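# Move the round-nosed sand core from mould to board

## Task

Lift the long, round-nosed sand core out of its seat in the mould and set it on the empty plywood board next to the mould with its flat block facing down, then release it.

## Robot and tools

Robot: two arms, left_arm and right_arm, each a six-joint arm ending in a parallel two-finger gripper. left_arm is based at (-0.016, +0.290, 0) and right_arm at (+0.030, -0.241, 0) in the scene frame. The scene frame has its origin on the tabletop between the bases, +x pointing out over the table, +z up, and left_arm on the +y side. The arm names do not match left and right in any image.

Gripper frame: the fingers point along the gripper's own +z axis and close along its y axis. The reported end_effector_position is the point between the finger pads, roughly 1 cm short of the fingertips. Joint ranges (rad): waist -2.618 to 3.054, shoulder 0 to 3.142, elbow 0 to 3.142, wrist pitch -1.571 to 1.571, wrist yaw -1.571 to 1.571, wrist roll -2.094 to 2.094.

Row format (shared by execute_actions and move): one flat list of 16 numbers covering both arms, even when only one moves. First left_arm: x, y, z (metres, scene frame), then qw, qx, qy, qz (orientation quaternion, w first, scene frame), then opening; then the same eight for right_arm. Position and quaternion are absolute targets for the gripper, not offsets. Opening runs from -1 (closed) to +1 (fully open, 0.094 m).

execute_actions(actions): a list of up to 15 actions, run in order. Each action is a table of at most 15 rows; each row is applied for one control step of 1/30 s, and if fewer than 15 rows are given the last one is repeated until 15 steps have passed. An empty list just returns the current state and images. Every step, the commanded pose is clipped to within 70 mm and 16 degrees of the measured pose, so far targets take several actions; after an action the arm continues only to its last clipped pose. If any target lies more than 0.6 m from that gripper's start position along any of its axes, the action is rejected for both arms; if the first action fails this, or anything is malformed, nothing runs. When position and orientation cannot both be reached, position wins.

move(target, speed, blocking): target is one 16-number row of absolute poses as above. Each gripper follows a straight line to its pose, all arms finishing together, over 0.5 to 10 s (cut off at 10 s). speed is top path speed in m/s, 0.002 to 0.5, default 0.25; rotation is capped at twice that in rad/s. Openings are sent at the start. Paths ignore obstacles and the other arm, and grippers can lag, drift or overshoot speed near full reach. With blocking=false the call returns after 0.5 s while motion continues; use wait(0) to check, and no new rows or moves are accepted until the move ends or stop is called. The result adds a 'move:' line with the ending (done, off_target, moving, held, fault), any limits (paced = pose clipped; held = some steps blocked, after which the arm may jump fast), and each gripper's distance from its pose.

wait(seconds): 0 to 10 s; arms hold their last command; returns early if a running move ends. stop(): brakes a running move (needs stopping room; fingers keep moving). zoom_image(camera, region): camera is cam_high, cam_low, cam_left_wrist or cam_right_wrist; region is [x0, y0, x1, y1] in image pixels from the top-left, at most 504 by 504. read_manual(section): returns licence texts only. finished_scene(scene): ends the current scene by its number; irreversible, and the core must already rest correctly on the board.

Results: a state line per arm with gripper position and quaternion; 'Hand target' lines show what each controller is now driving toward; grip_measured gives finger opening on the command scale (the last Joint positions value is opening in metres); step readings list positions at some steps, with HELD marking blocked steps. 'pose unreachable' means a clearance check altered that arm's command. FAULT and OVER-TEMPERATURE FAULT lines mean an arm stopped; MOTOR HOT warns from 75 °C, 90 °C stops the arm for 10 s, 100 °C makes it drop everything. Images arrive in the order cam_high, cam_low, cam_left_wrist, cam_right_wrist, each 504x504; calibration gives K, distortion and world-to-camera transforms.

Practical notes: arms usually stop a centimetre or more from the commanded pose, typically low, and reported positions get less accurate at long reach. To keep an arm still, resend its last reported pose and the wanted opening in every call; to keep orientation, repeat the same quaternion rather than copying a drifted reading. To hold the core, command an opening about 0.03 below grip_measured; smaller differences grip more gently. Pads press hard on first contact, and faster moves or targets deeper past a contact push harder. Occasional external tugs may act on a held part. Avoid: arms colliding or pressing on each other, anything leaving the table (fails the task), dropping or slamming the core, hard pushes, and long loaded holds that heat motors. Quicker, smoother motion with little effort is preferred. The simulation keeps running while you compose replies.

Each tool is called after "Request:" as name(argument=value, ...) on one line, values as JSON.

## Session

Request:
execute_actions(actions=[])

Scene clock: 0.00 s.
left_arm: end_effector_position=(+0.3455, +0.4126, +0.2093) grip_measured=+1.000 end_effector_quat_wxyz=(+0.001, +0.778, -0.400, +0.484) | right_arm: end_effector_position=(+0.2579, -0.2362, +0.2018) grip_measured=+1.000 end_effector_quat_wxyz=(+0.138, -0.049, +0.976, +0.162)
Joint positions: left_arm=[ 0.9    1.529  1.215 -0.704  0.898 -1.764  0.094] | right_arm=[-0.318  1.243  1.262 -1.428 -0.399 -0.359  0.094]
Joint velocities: left_arm=[ 0.002 -0.002 -0.012  0.022 -0.007 -0.051  0.   ] | right_arm=[-0.002 -0.002  0.002 -0.007  0.066 -0.037  0.   ]
Hand target (left_arm): +0.347, +0.412, +0.218; -0.009, +0.770, -0.407, +0.491
Hand target (right_arm): +0.259, -0.235, +0.206; +0.148, -0.051, +0.974, +0.163
camera_calibration (this result's frames):
cam_left_wrist: T_world_to_cam=[[0.66406, 0.577868, 0.474439, -0.562417], [-0.343487, -0.327839, 0.880079, 0.0798153], [0.664109, -0.747389, -0.0192154, 0.202151], [0, 0, 0, 1]] pos_world=[0.266645, 0.502255, 0.200474]
cam_right_wrist: T_world_to_cam=[[0.238501, -0.928002, -0.286234, -0.218908], [-0.941474, -0.29324, 0.166244, 0.181387], [-0.23821, 0.229833, -0.943628, 0.420871], [0, 0, 0, 1]] pos_world=[0.323237, -0.246687, 0.304332]

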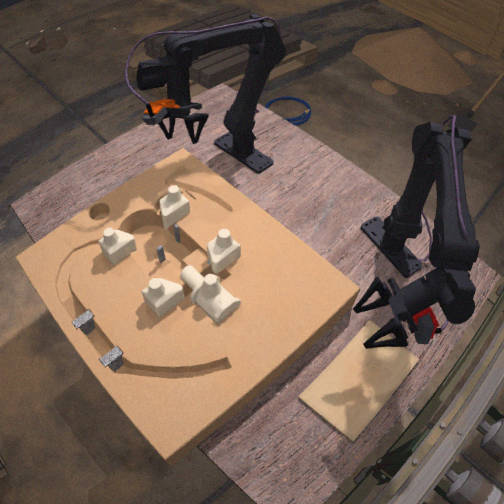

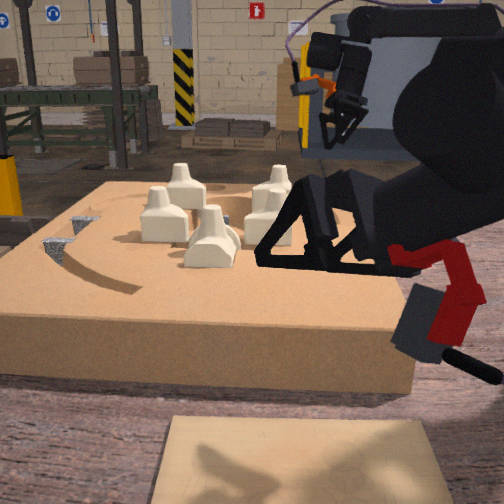

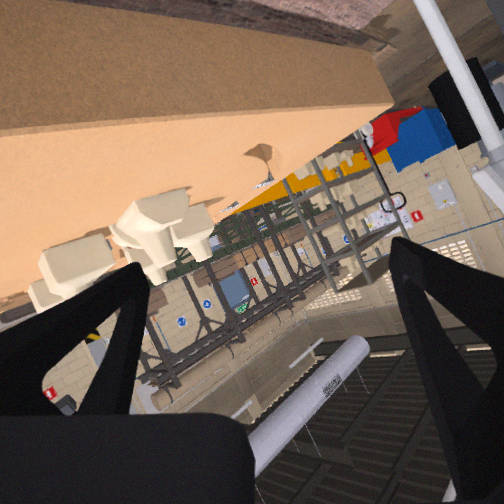

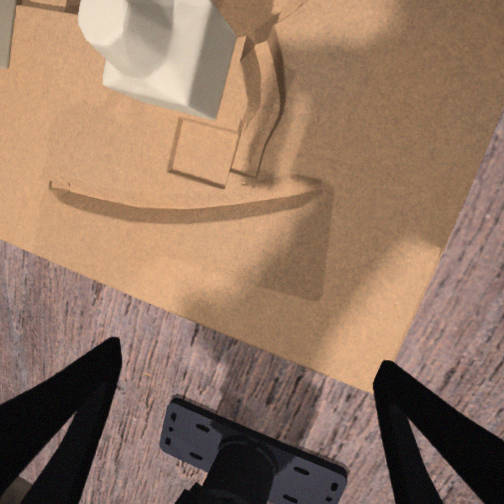

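Core ~6 mm further +x; board ~1.5 cm toward −y.

Request:
move(target=[0.468,0.114,0.20,0.216,0,0.976,0,0.3,0.2579,-0.2362,0.2018,0.138,-0.049,0.976,0.162,1])

Request:
move(target=[0.476,0.114,0.138,0.216,0,0.976,0,0.3,0.2579,-0.2362,0.2018,0.138,-0.049,0.976,0.162,1], speed=0.06)

Scene clock: 5.67 s.
left_arm: end_effector_position=(+0.4685, +0.1099, +0.1957) grip_measured=+0.302 end_effector_quat_wxyz=(+0.210, -0.006, +0.977, -0.027) | right_arm: end_effector_position=(+0.2578, -0.2366, +0.2016) grip_measured=+1.000 end_effector_quat_wxyz=(+0.138, -0.048, +0.976, +0.161)
Joint positions: left_arm=[-0.196  2.244  2.399 -1.314 -0.114 -0.387  0.061] | right_arm=[-0.318  1.243  1.262 -1.428 -0.397 -0.359  0.094]
Joint velocities: left_arm=[ 0.002 -0.007  0.002 -0.037  0.022  0.007  0.   ] | right_arm=[-0.022 -0.007 -0.007  0.022 -0.022 -0.007  0.   ]
Hand target (left_arm): +0.470, +0.112, +0.203; +0.220, -0.002, +0.975, -0.019
Hand target (right_arm): +0.258, -0.236, +0.202; +0.138, -0.049, +0.976, +0.162
Off the commanded pose (left_arm): 0.006 m, 3 deg.
Off the commanded pose (right_arm): 0.000 m, 0 deg.
move: off_target (left_arm)
camera_calibration (this result's frames):
cam_left_wrist: T_world_to_cam=[[-0.114802, -0.993093, -0.0242254, 0.172469], [-0.971194, 0.107077, 0.212876, 0.411726], [-0.208812, 0.0479661, -0.976779, 0.402853], [0, 0, 0, 1]] pos_world=[0.503786, 0.107868, 0.31003]
cam_right_wrist: T_world_to_cam=[[0.237972, -0.928707, -0.284382, -0.219678], [-0.941473, -0.292532, 0.167491, 0.181142], [-0.238741, 0.22788, -0.943967, 0.420531], [0, 0, 0, 1]] pos_world=[0.323216, -0.246857, 0.304156]

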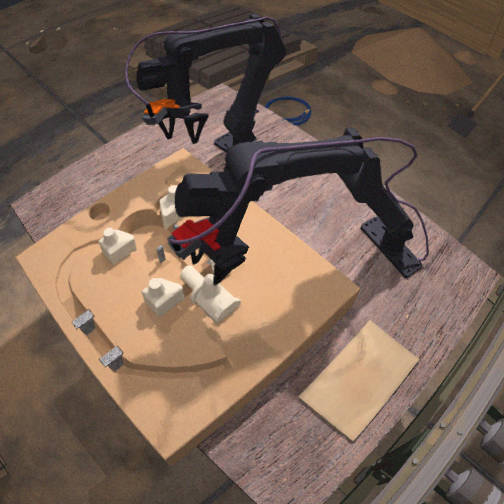

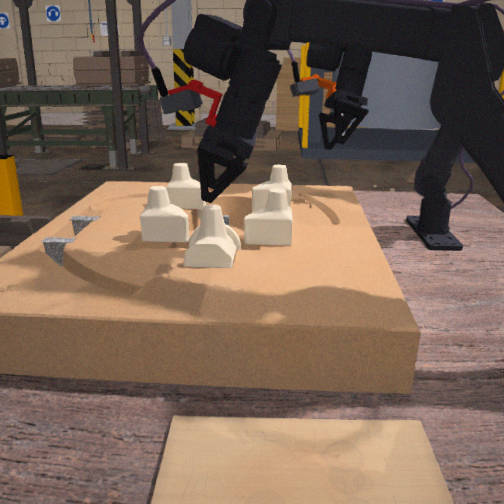

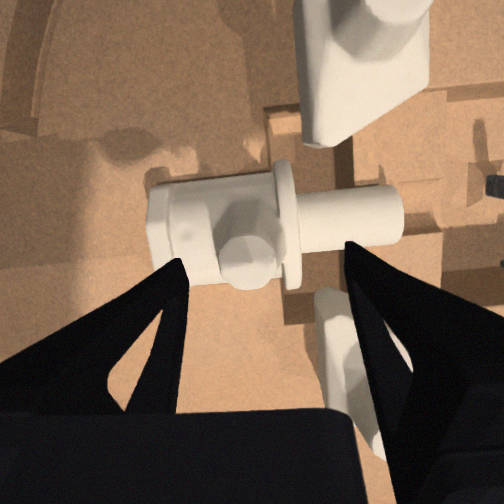

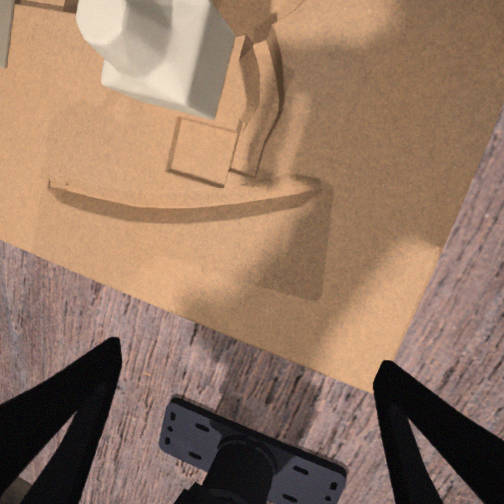

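Scene clock: 6.87 s.
left_arm: end_effector_position=(+0.4656, +0.1134, +0.1397) grip_measured=+0.302 end_effector_quat_wxyz=(+0.192, -0.003, +0.981, -0.002) | right_arm: end_effector_position=(+0.2578, -0.2369, +0.2015) grip_measured=+1.000 end_effector_quat_wxyz=(+0.138, -0.048, +0.976, +0.160)
Joint positions: left_arm=[-0.203  2.204  2.12  -1.127 -0.147 -0.383  0.061] | right_arm=[-0.318  1.243  1.262 -1.428 -0.395 -0.359  0.094]
Joint velocities: left_arm=[ 0.002 -0.002 -0.032 -0.007  0.037 -0.022  0.   ] | right_arm=[ 0.007  0.002 -0.002 -0.022 -0.037 -0.037  0.   ]
Hand target (left_arm): +0.477, +0.114, +0.138; +0.214, -0.000, +0.977, +0.001
Hand target (right_arm): +0.258, -0.236, +0.202; +0.138, -0.049, +0.976, +0.162
Off the commanded pose (left_arm): 0.011 m, 3 deg.
Off the commanded pose (right_arm): 0.001 m, 0 deg.
move: off_target (left_arm)
camera_calibration (this result's frames):
cam_left_wrist: T_world_to_cam=[[-0.1146, -0.990967, -0.0696528, 0.180276], [-0.962792, 0.09352, 0.253548, 0.412298], [-0.244743, 0.0961176, -0.964812, 0.357004], [0, 0, 0, 1]] pos_world=[0.504991, 0.105775, 0.252461]
cam_right_wrist: T_world_to_cam=[[0.237533, -0.929291, -0.282837, -0.220318], [-0.941472, -0.29194, 0.16853, 0.180939], [-0.239185, 0.226252, -0.944246, 0.420247], [0, 0, 0, 1]] pos_world=[0.323198, -0.246998, 0.304009]

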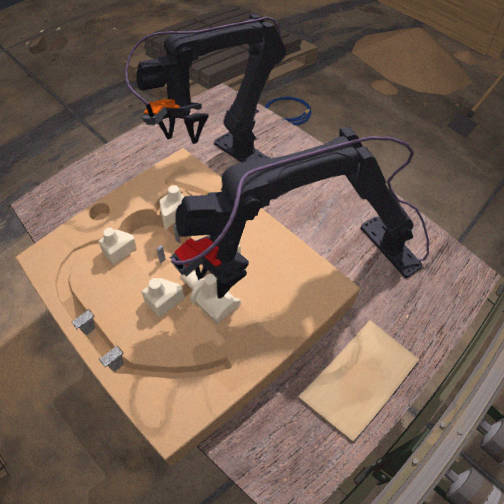

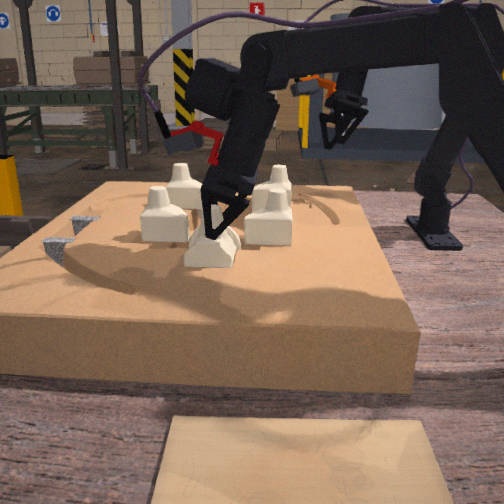

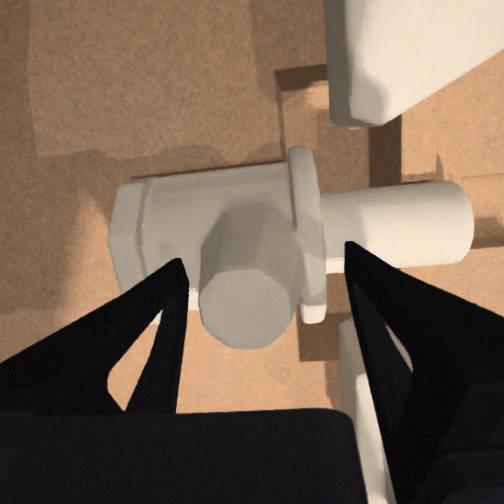

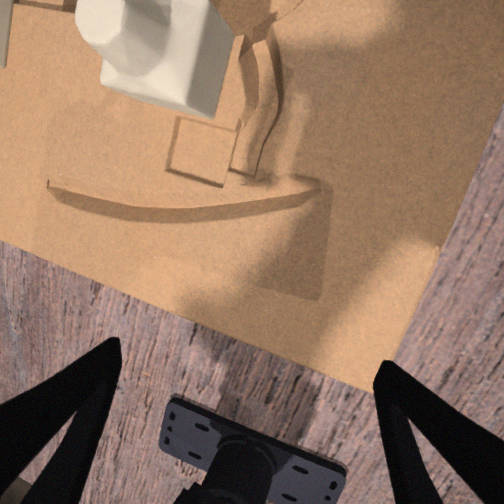

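Well centred.

Request:
move(target=[0.466,0.114,0.14,0.195,0,0.981,0,-0.1,0.2579,-0.2362,0.2018,0.138,-0.049,0.976,0.162,1])

Request:
move(target=[0.463,0.114,0.235,0.205,0,0.979,0,-0.1,0.2579,-0.2362,0.2018,0.138,-0.049,0.976,0.162,1], speed=0.08)

Scene clock: 7.83 s.
left_arm: end_effector_position=(+0.4656, +0.1131, +0.1398) grip_measured=-0.056 end_effector_quat_wxyz=(+0.194, -0.001, +0.981, +0.001) | right_arm: end_effector_position=(+0.2577, -0.2371, +0.2014) grip_measured=+1.000 end_effector_quat_wxyz=(+0.138, -0.048, +0.976, +0.159)
Joint positions: left_arm=[-0.206  2.204  2.119 -1.126 -0.153 -0.382  0.044] | right_arm=[-0.318  1.243  1.262 -1.428 -0.394 -0.359  0.094]
Joint velocities: left_arm=[ 0.002 -0.007 -0.007  0.007 -0.125 -0.095  0.   ] | right_arm=[-0.007 -0.002  0.032 -0.007 -0.022  0.007  0.   ]
Hand target (left_arm): +0.466, +0.114, +0.140; +0.195, +0.000, +0.981, +0.000
Hand target (right_arm): +0.258, -0.236, +0.202; +0.138, -0.049, +0.976, +0.162
Off the commanded pose (left_arm): 0.001 m, 0 deg.
Off the commanded pose (right_arm): 0.001 m, 0 deg.
move: done
camera_calibration (this result's frames):
cam_left_wrist: T_world_to_cam=[[-0.116301, -0.990343, -0.0754678, 0.181497], [-0.963357, 0.0939883, 0.251217, 0.412856], [-0.241698, 0.101919, -0.964984, 0.355073], [0, 0, 0, 1]] pos_world=[0.504657, 0.104752, 0.252621]
cam_right_wrist: T_world_to_cam=[[0.237269, -0.92964, -0.281909, -0.220703], [-0.94147, -0.291583, 0.169152, 0.180817], [-0.239451, 0.225275, -0.944412, 0.420076], [0, 0, 0, 1]] pos_world=[0.323187, -0.247084, 0.303921]

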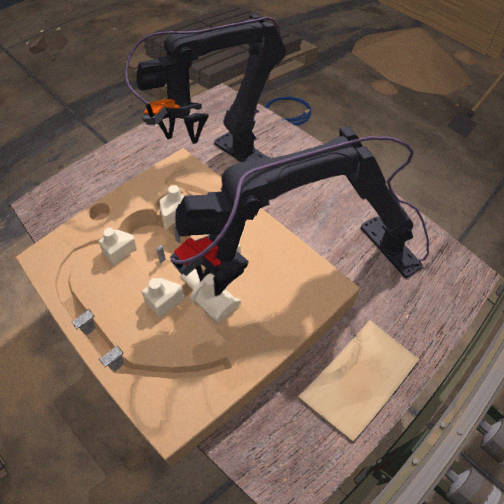

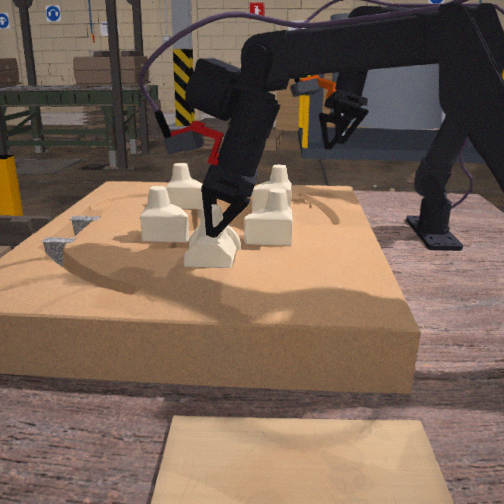

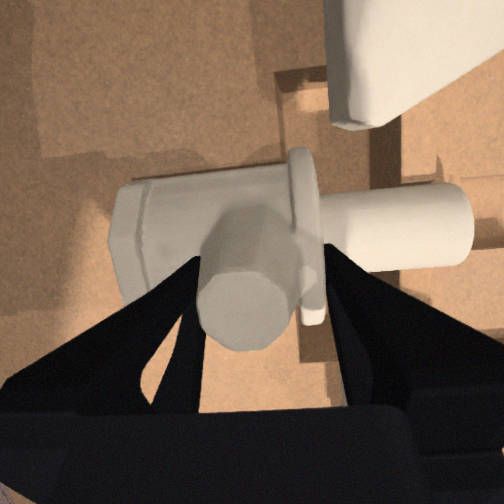

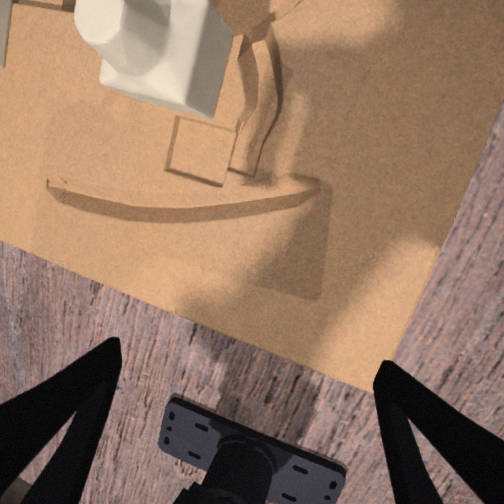

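Scene clock: 9.37 s.
left_arm: end_effector_position=(+0.4585, +0.1143, +0.2029) grip_measured=-0.056 end_effector_quat_wxyz=(+0.181, +0.000, +0.983, +0.001) | right_arm: end_effector_position=(+0.2577, -0.2373, +0.2013) grip_measured=+1.000 end_effector_quat_wxyz=(+0.137, -0.048, +0.977, +0.159)
Joint positions: left_arm=[-0.206  2.373  2.691 -1.552 -0.143 -0.382  0.044] | right_arm=[-0.318  1.243  1.262 -1.428 -0.392 -0.359  0.094]
Joint velocities: left_arm=[-0.022  0.002 -0.022 -0.081 -0.022 -0.007 -0.   ] | right_arm=[-0.007  0.002 -0.012 -0.007 -0.022 -0.022  0.   ]
Hand target (left_arm): +0.460, +0.115, +0.234; +0.221, +0.001, +0.975, -0.007
Hand target (right_arm): +0.258, -0.236, +0.202; +0.138, -0.049, +0.976, +0.162
Off the commanded pose (left_arm): 0.032 m, 3 deg.
Off the commanded pose (right_arm): 0.001 m, 0 deg.
joint sent to its limit (left arm) — the command would take joint 4 (wrist pitch) past its lower limit, so that joint was sent only as far as its limit.
move: off_target (left_arm)
camera_calibration (this result's frames):
cam_left_wrist: T_world_to_cam=[[-0.120676, -0.989988, -0.0732159, 0.188143], [-0.956556, 0.0962473, 0.275204, 0.381869], [-0.265402, 0.103245, -0.958594, 0.423561], [0, 0, 0, 1]] pos_world=[0.500397, 0.105774, 0.314706]
cam_right_wrist: T_world_to_cam=[[0.236918, -0.930104, -0.280672, -0.221215], [-0.941468, -0.291107, 0.169982, 0.180655], [-0.239807, 0.223972, -0.944632, 0.419847], [0, 0, 0, 1]] pos_world=[0.323173, -0.247197, 0.303804]

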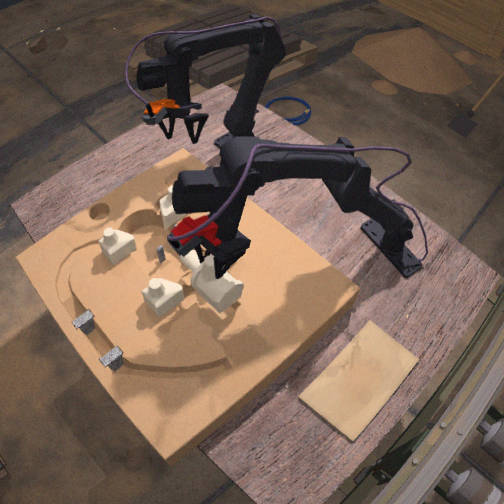

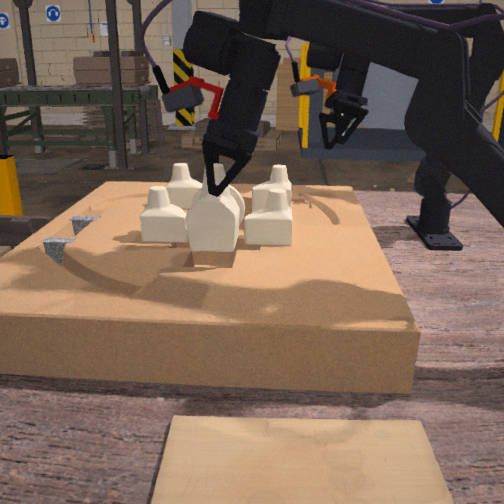

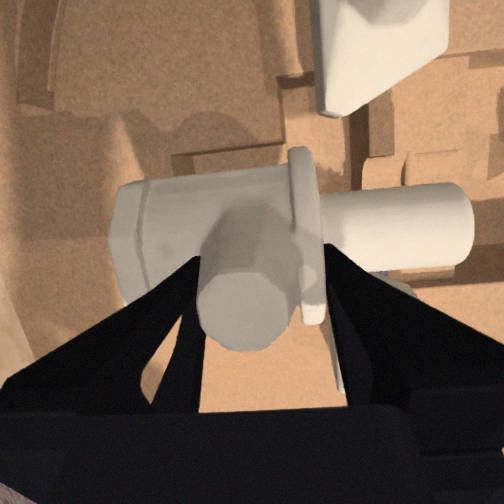

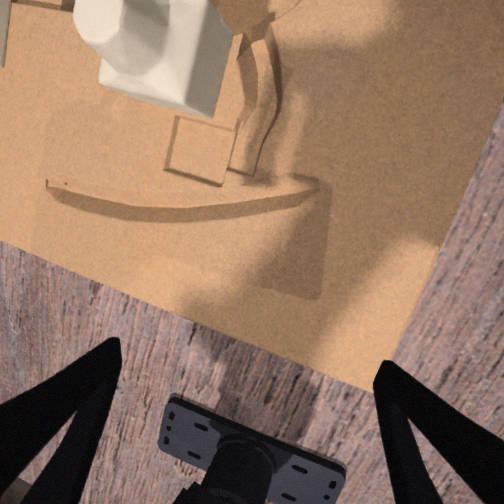

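Request:
move(target=[0.40,0.30,0.26,0.216,0,0.976,0,-0.1,0.2579,-0.2362,0.2018,0.138,-0.049,0.976,0.162,1], speed=0.15)

Request:
move(target=[0.35,0.495,0.19,0.153,-0.69,0.69,0.153,-0.1,0.2579,-0.2362,0.2018,0.138,-0.049,0.976,0.162,1], speed=0.2)

Request:
move(target=[0.35,0.49,0.095,0.145,-0.692,0.692,0.145,-0.1,0.2579,-0.2362,0.2018,0.138,-0.049,0.976,0.162,1], speed=0.035)

Scene clock: 11.70 s.
left_arm: end_effector_position=(+0.3895, +0.3040, +0.2269) grip_measured=-0.056 end_effector_quat_wxyz=(+0.154, -0.007, +0.988, +0.011) | right_arm: end_effector_position=(+0.2576, -0.2375, +0.2013) grip_measured=+1.000 end_effector_quat_wxyz=(+0.137, -0.048, +0.977, +0.158)
Joint positions: left_arm=[ 0.226  1.858  1.99  -1.393 -0.016  0.013  0.044] | right_arm=[-0.318  1.243  1.262 -1.428 -0.391 -0.359  0.094]
Joint velocities: left_arm=[ 0.002 -0.012  0.007  0.022  0.007  0.007  0.001] | right_arm=[-0.017 -0.002 -0.017 -0.007  0.007 -0.007  0.   ]
Hand target (left_arm): +0.397, +0.301, +0.260; +0.216, +0.001, +0.976, +0.008
Hand target (right_arm): +0.258, -0.236, +0.202; +0.138, -0.049, +0.976, +0.162
Off the commanded pose (left_arm): 0.035 m, 7 deg.
Off the commanded pose (right_arm): 0.001 m, 0 deg.
move: off_target (left_arm)
camera_calibration (this result's frames):
cam_left_wrist: T_world_to_cam=[[-0.107345, -0.990721, -0.083363, 0.366677], [-0.941401, 0.0743179, 0.329, 0.279548], [-0.319752, 0.113794, -0.940643, 0.422531], [0, 0, 0, 1]] pos_world=[0.437633, 0.294417, 0.336047]
cam_right_wrist: T_world_to_cam=[[0.236655, -0.93045, -0.279743, -0.2216], [-0.941466, -0.29075, 0.170604, 0.180534], [-0.240073, 0.222995, -0.944795, 0.419675], [0, 0, 0, 1]] pos_world=[0.323162, -0.247283, 0.303716]

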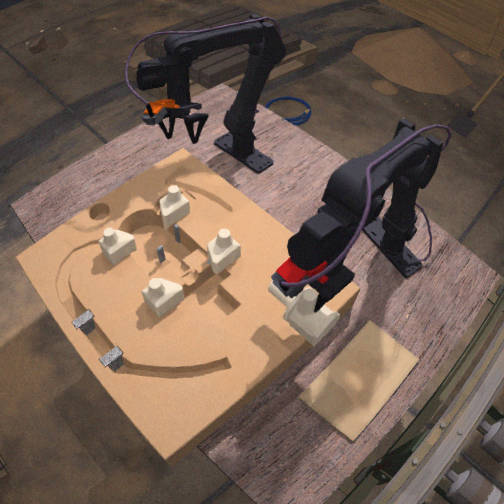

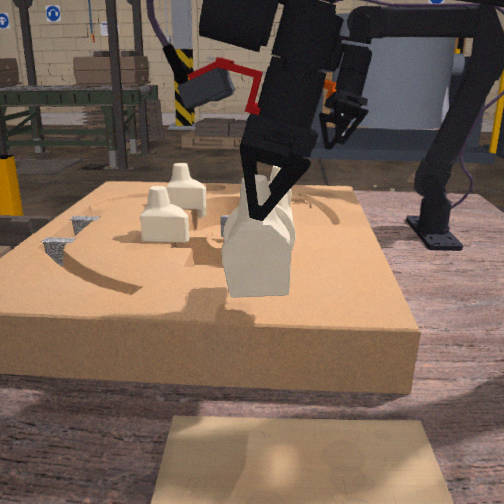

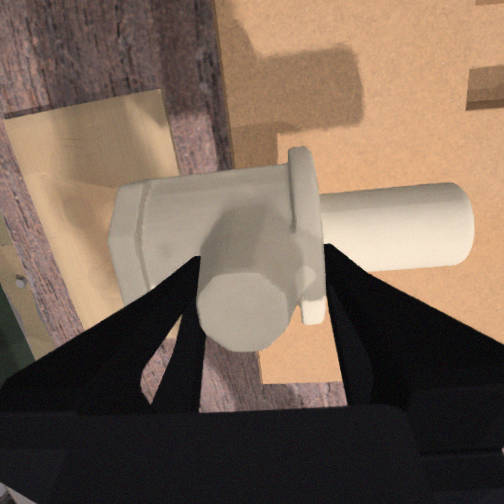

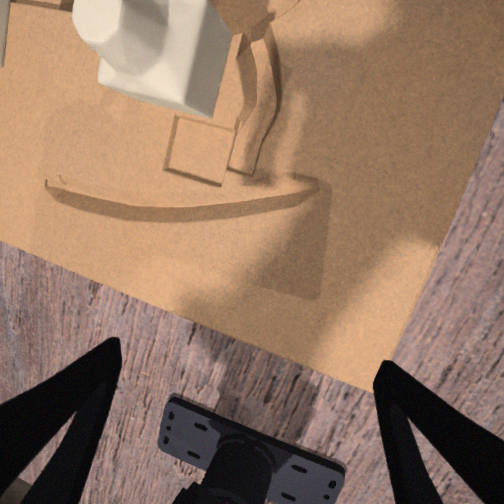

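Scene clock: 16.10 s.
left_arm: end_effector_position=(+0.3507, +0.4806, +0.1602) grip_measured=-0.056 end_effector_quat_wxyz=(-0.112, +0.684, -0.708, -0.135) | right_arm: end_effector_position=(+0.2575, -0.2378, +0.2011) grip_measured=+1.000 end_effector_quat_wxyz=(+0.137, -0.048, +0.977, +0.157)
Joint positions: left_arm=[ 0.533  2.034  1.963 -1.406 -0.341 -1.189  0.044] | right_arm=[-0.318  1.243  1.262 -1.428 -0.389 -0.359  0.094]
Joint velocities: left_arm=[-0.007  0.007  0.017 -0.139 -0.007  0.037  0.   ] | right_arm=[ 0.007 -0.002 -0.012  0.007 -0.022 -0.051  0.   ]
Hand target (left_arm): +0.348, +0.495, +0.189; -0.155, +0.690, -0.690, -0.156
Hand target (right_arm): +0.258, -0.236, +0.202; +0.138, -0.049, +0.976, +0.162
Off the commanded pose (left_arm): 0.033 m, 6 deg.
Off the commanded pose (right_arm): 0.002 m, 1 deg.
move: off_target (left_arm)
camera_calibration (this result's frames):
cam_left_wrist: T_world_to_cam=[[0.98321, -0.147866, -0.106932, -0.251858], [-0.111209, -0.950139, 0.291321, 0.459111], [-0.144676, -0.274538, -0.95063, 0.454122], [0, 0, 0, 1]] pos_world=[0.364387, 0.523651, 0.271022]
cam_right_wrist: T_world_to_cam=[[0.236217, -0.931026, -0.278194, -0.22224], [-0.941463, -0.290152, 0.171639, 0.180333], [-0.240519, 0.221365, -0.945065, 0.419387], [0, 0, 0, 1]] pos_world=[0.323144, -0.247425, 0.30357]

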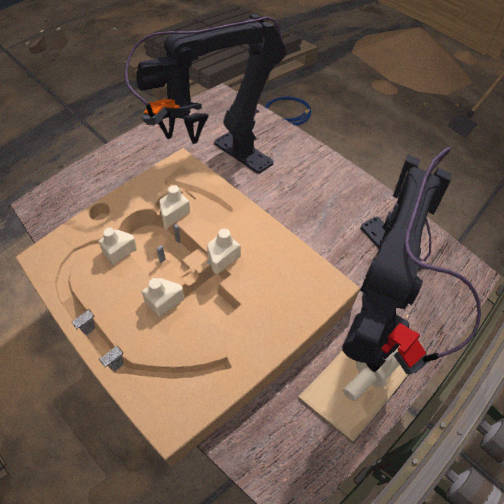

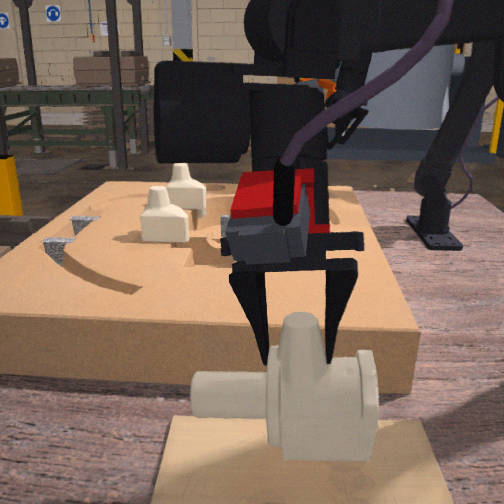

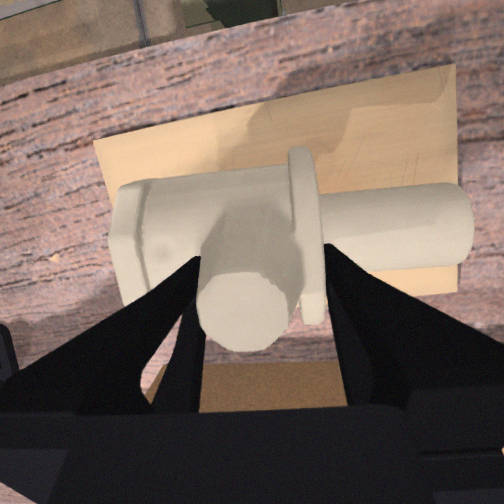

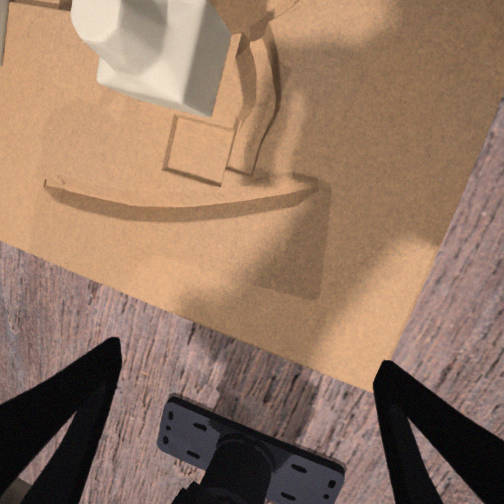

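Scene clock: 18.20 s.
left_arm: end_effector_position=(+0.3422, +0.4692, +0.0996) grip_measured=-0.056 end_effector_quat_wxyz=(-0.101, +0.685, -0.710, -0.128) | right_arm: end_effector_position=(+0.2575, -0.2380, +0.2010) grip_measured=+1.000 end_effector_quat_wxyz=(+0.137, -0.048, +0.977, +0.157)
Joint positions: left_arm=[ 0.522  1.988  1.662 -1.17  -0.32  -1.202  0.044] | right_arm=[-0.318  1.243  1.262 -1.428 -0.388 -0.359  0.094]
Joint velocities: left_arm=[-0.022 -0.007 -0.017  0.066 -0.066  0.022 -0.   ] | right_arm=[ 0.017 -0.007 -0.007 -0.022 -0.037  0.007  0.   ]
Hand target (left_arm): +0.350, +0.489, +0.097; -0.142, +0.693, -0.691, -0.146
Hand target (right_arm): +0.258, -0.236, +0.202; +0.138, -0.049, +0.976, +0.162
Off the commanded pose (left_arm): 0.023 m, 6 deg.
Off the commanded pose (right_arm): 0.002 m, 1 deg.
move: off_target (left_arm)
camera_calibration (this result's frames):
cam_left_wrist: T_world_to_cam=[[0.982454, -0.151332, -0.109012, -0.249536], [-0.109993, -0.942155, 0.316616, 0.458231], [-0.150621, -0.299069, -0.942269, 0.40488], [0, 0, 0, 1]] pos_world=[0.356543, 0.515049, 0.209221]
cam_right_wrist: T_world_to_cam=[[0.235955, -0.93137, -0.277264, -0.222624], [-0.94146, -0.289792, 0.17226, 0.180212], [-0.240786, 0.220388, -0.945225, 0.419214], [0, 0, 0, 1]] pos_world=[0.323133, -0.247511, 0.303483]

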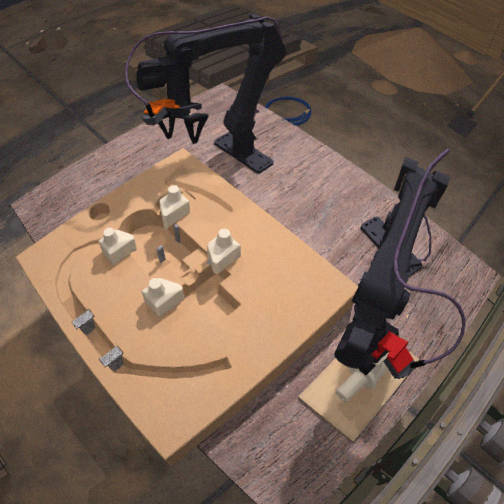

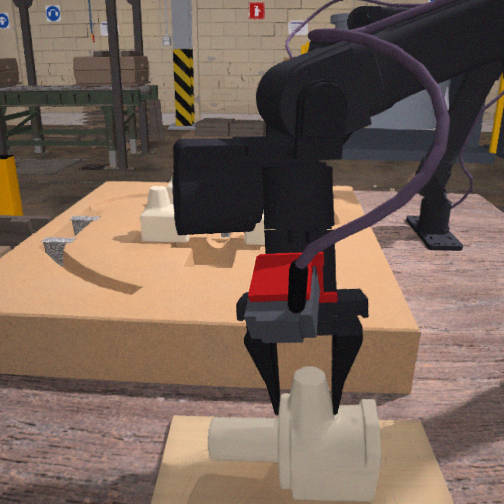

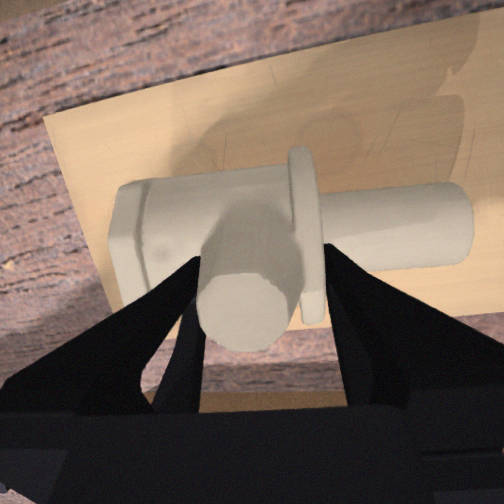

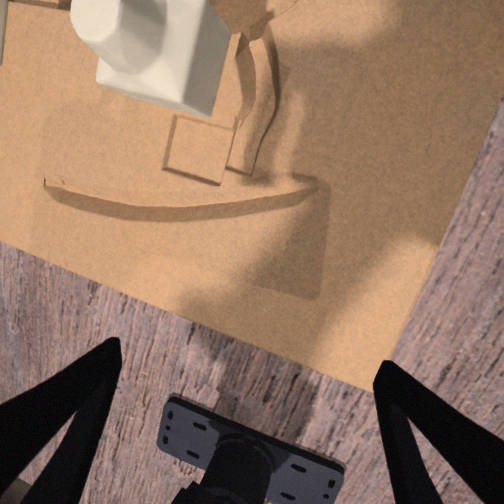

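Request:
move(target=[0.342,0.469,0.102,0.12,-0.69,0.70,0.13,0.4,0.2579,-0.2362,0.2018,0.138,-0.049,0.976,0.162,1])

Request:
move(target=[0.342,0.465,0.19,0.12,-0.69,0.70,0.13,0.4,0.2579,-0.2362,0.2018,0.138,-0.049,0.976,0.162,1], speed=0.15)

Request:
finished_scene(scene=2)

Scene clock: 19.13 s.
left_arm: end_effector_position=(+0.3398, +0.4672, +0.0962) grip_measured=+0.398 end_effector_quat_wxyz=(-0.100, +0.688, -0.708, -0.129) | right_arm: end_effector_position=(+0.2575, -0.2381, +0.2010) grip_measured=+1.000 end_effector_quat_wxyz=(+0.137, -0.048, +0.977, +0.156)
Joint positions: left_arm=[ 0.519  1.982  1.64  -1.159 -0.32  -1.213  0.066] | right_arm=[-0.318  1.243  1.262 -1.428 -0.388 -0.359  0.094]
Joint velocities: left_arm=[-0.022 -0.002 -0.007 -0.022 -0.051 -0.051 -0.   ] | right_arm=[-0.007 -0.012 -0.012 -0.11  -0.037  0.095  0.   ]
Hand target (left_arm): +0.342, +0.469, +0.102; -0.119, +0.691, -0.701, -0.130
Hand target (right_arm): +0.258, -0.236, +0.202; +0.138, -0.049, +0.976, +0.162
Off the commanded pose (left_arm): 0.006 m, 2 deg.
Off the commanded pose (right_arm): 0.002 m, 1 deg.
move: done
camera_calibration (this result's frames):
cam_left_wrist: T_world_to_cam=[[0.983338, -0.14439, -0.110442, -0.251263], [-0.102803, -0.942761, 0.317229, 0.455021], [-0.149925, -0.300589, -0.941896, 0.401165], [0, 0, 0, 1]] pos_world=[0.353998, 0.513282, 0.20576]
cam_right_wrist: T_world_to_cam=[[0.23578, -0.931598, -0.276644, -0.22288], [-0.941458, -0.289552, 0.172673, 0.180132], [-0.240965, 0.219736, -0.945332, 0.419099], [0, 0, 0, 1]] pos_world=[0.323126, -0.247568, 0.303425]

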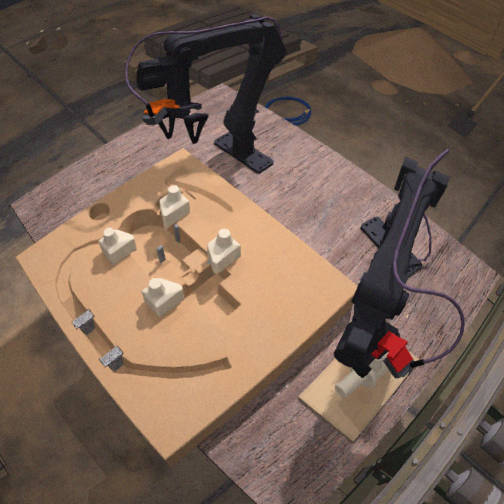

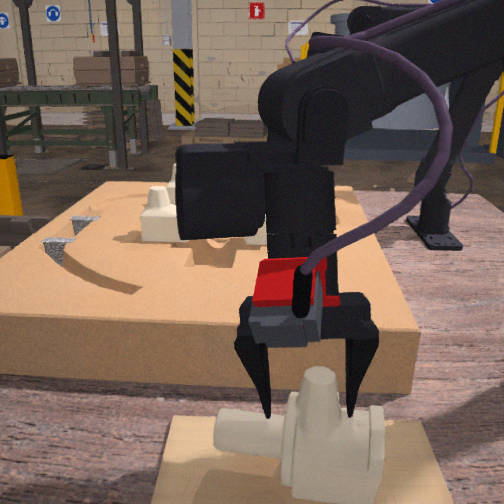

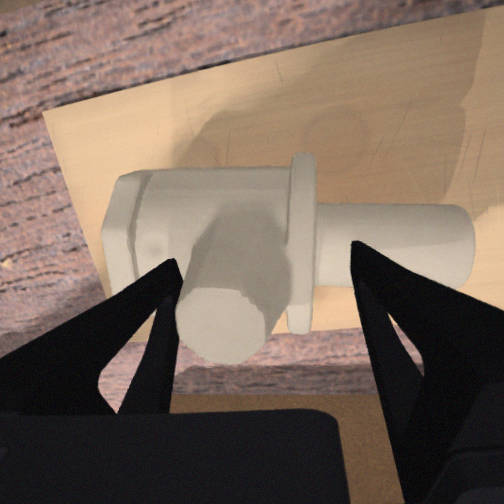

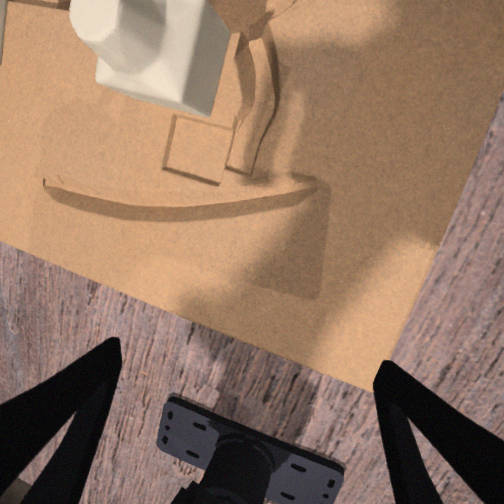

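Scene clock: 20.43 s.
left_arm: end_effector_position=(+0.3407, +0.4634, +0.1810) grip_measured=+0.398 end_effector_quat_wxyz=(-0.110, +0.690, -0.705, -0.123) | right_arm: end_effector_position=(+0.2575, -0.2383, +0.2009) grip_measured=+1.000 end_effector_quat_wxyz=(+0.137, -0.048, +0.977, +0.156)
Joint positions: left_arm=[ 0.51   1.982  1.978 -1.476 -0.319 -1.226  0.066] | right_arm=[-0.318  1.243  1.262 -1.428 -0.387 -0.359  0.094]
Joint velocities: left_arm=[-0.002  0.007  0.002 -0.051 -0.051  0.051 -0.   ] | right_arm=[-0.007 -0.002 -0.022  0.022 -0.066 -0.007  0.   ]
Hand target (left_arm): +0.340, +0.464, +0.190; -0.120, +0.691, -0.701, -0.130
Hand target (right_arm): +0.258, -0.236, +0.202; +0.138, -0.049, +0.976, +0.162
Off the commanded pose (left_arm): 0.009 m, 2 deg.
Off the commanded pose (right_arm): 0.002 m, 1 deg.
move: done
camera_calibration (this result's frames):
cam_left_wrist: T_world_to_cam=[[0.98604, -0.141254, -0.0881563, -0.249705], [-0.107643, -0.944714, 0.309724, 0.428485], [-0.127032, -0.295911, -0.946731, 0.470895], [0, 0, 0, 1]] pos_world=[0.352161, 0.508867, 0.291086]
cam_right_wrist: T_world_to_cam=[[0.235606, -0.931827, -0.276024, -0.223136], [-0.941456, -0.289312, 0.173087, 0.180052], [-0.241144, 0.219084, -0.945437, 0.418983], [0, 0, 0, 1]] pos_world=[0.323118, -0.247625, 0.303367]

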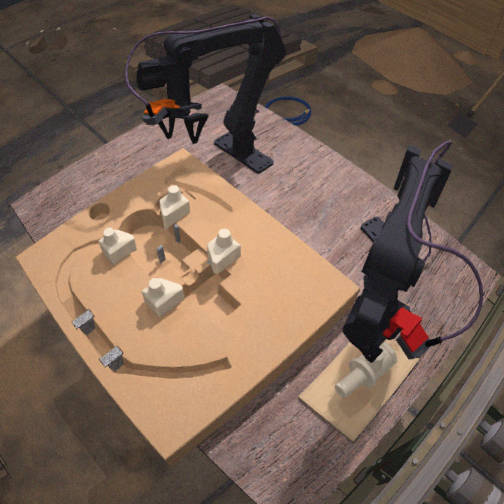

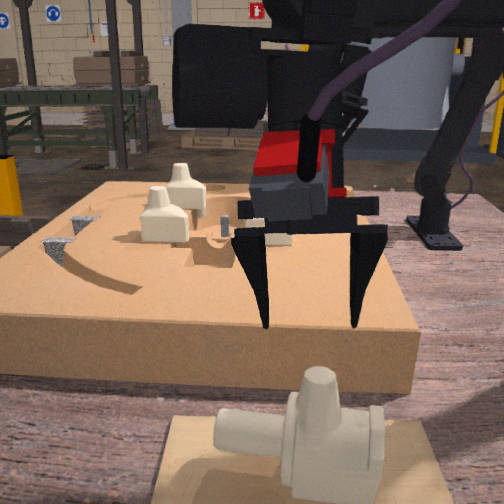

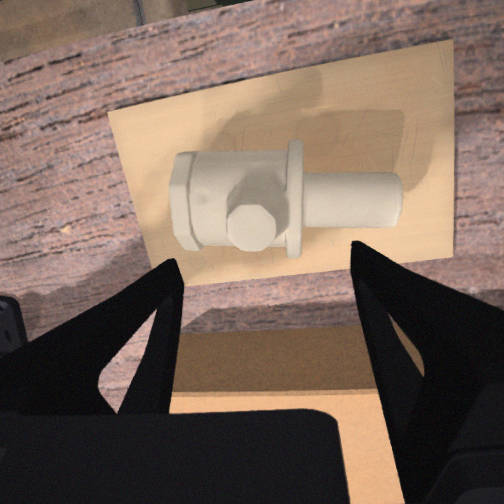

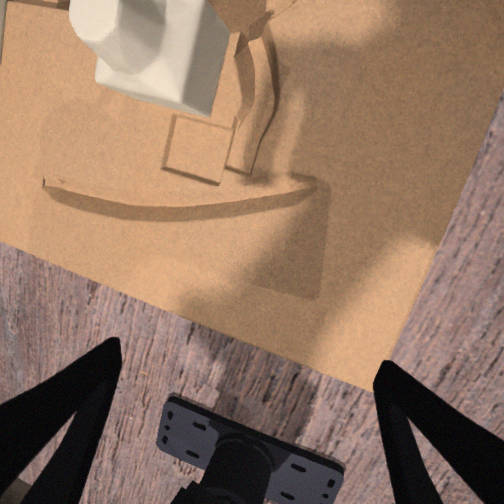

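The scene is finished: the task was done.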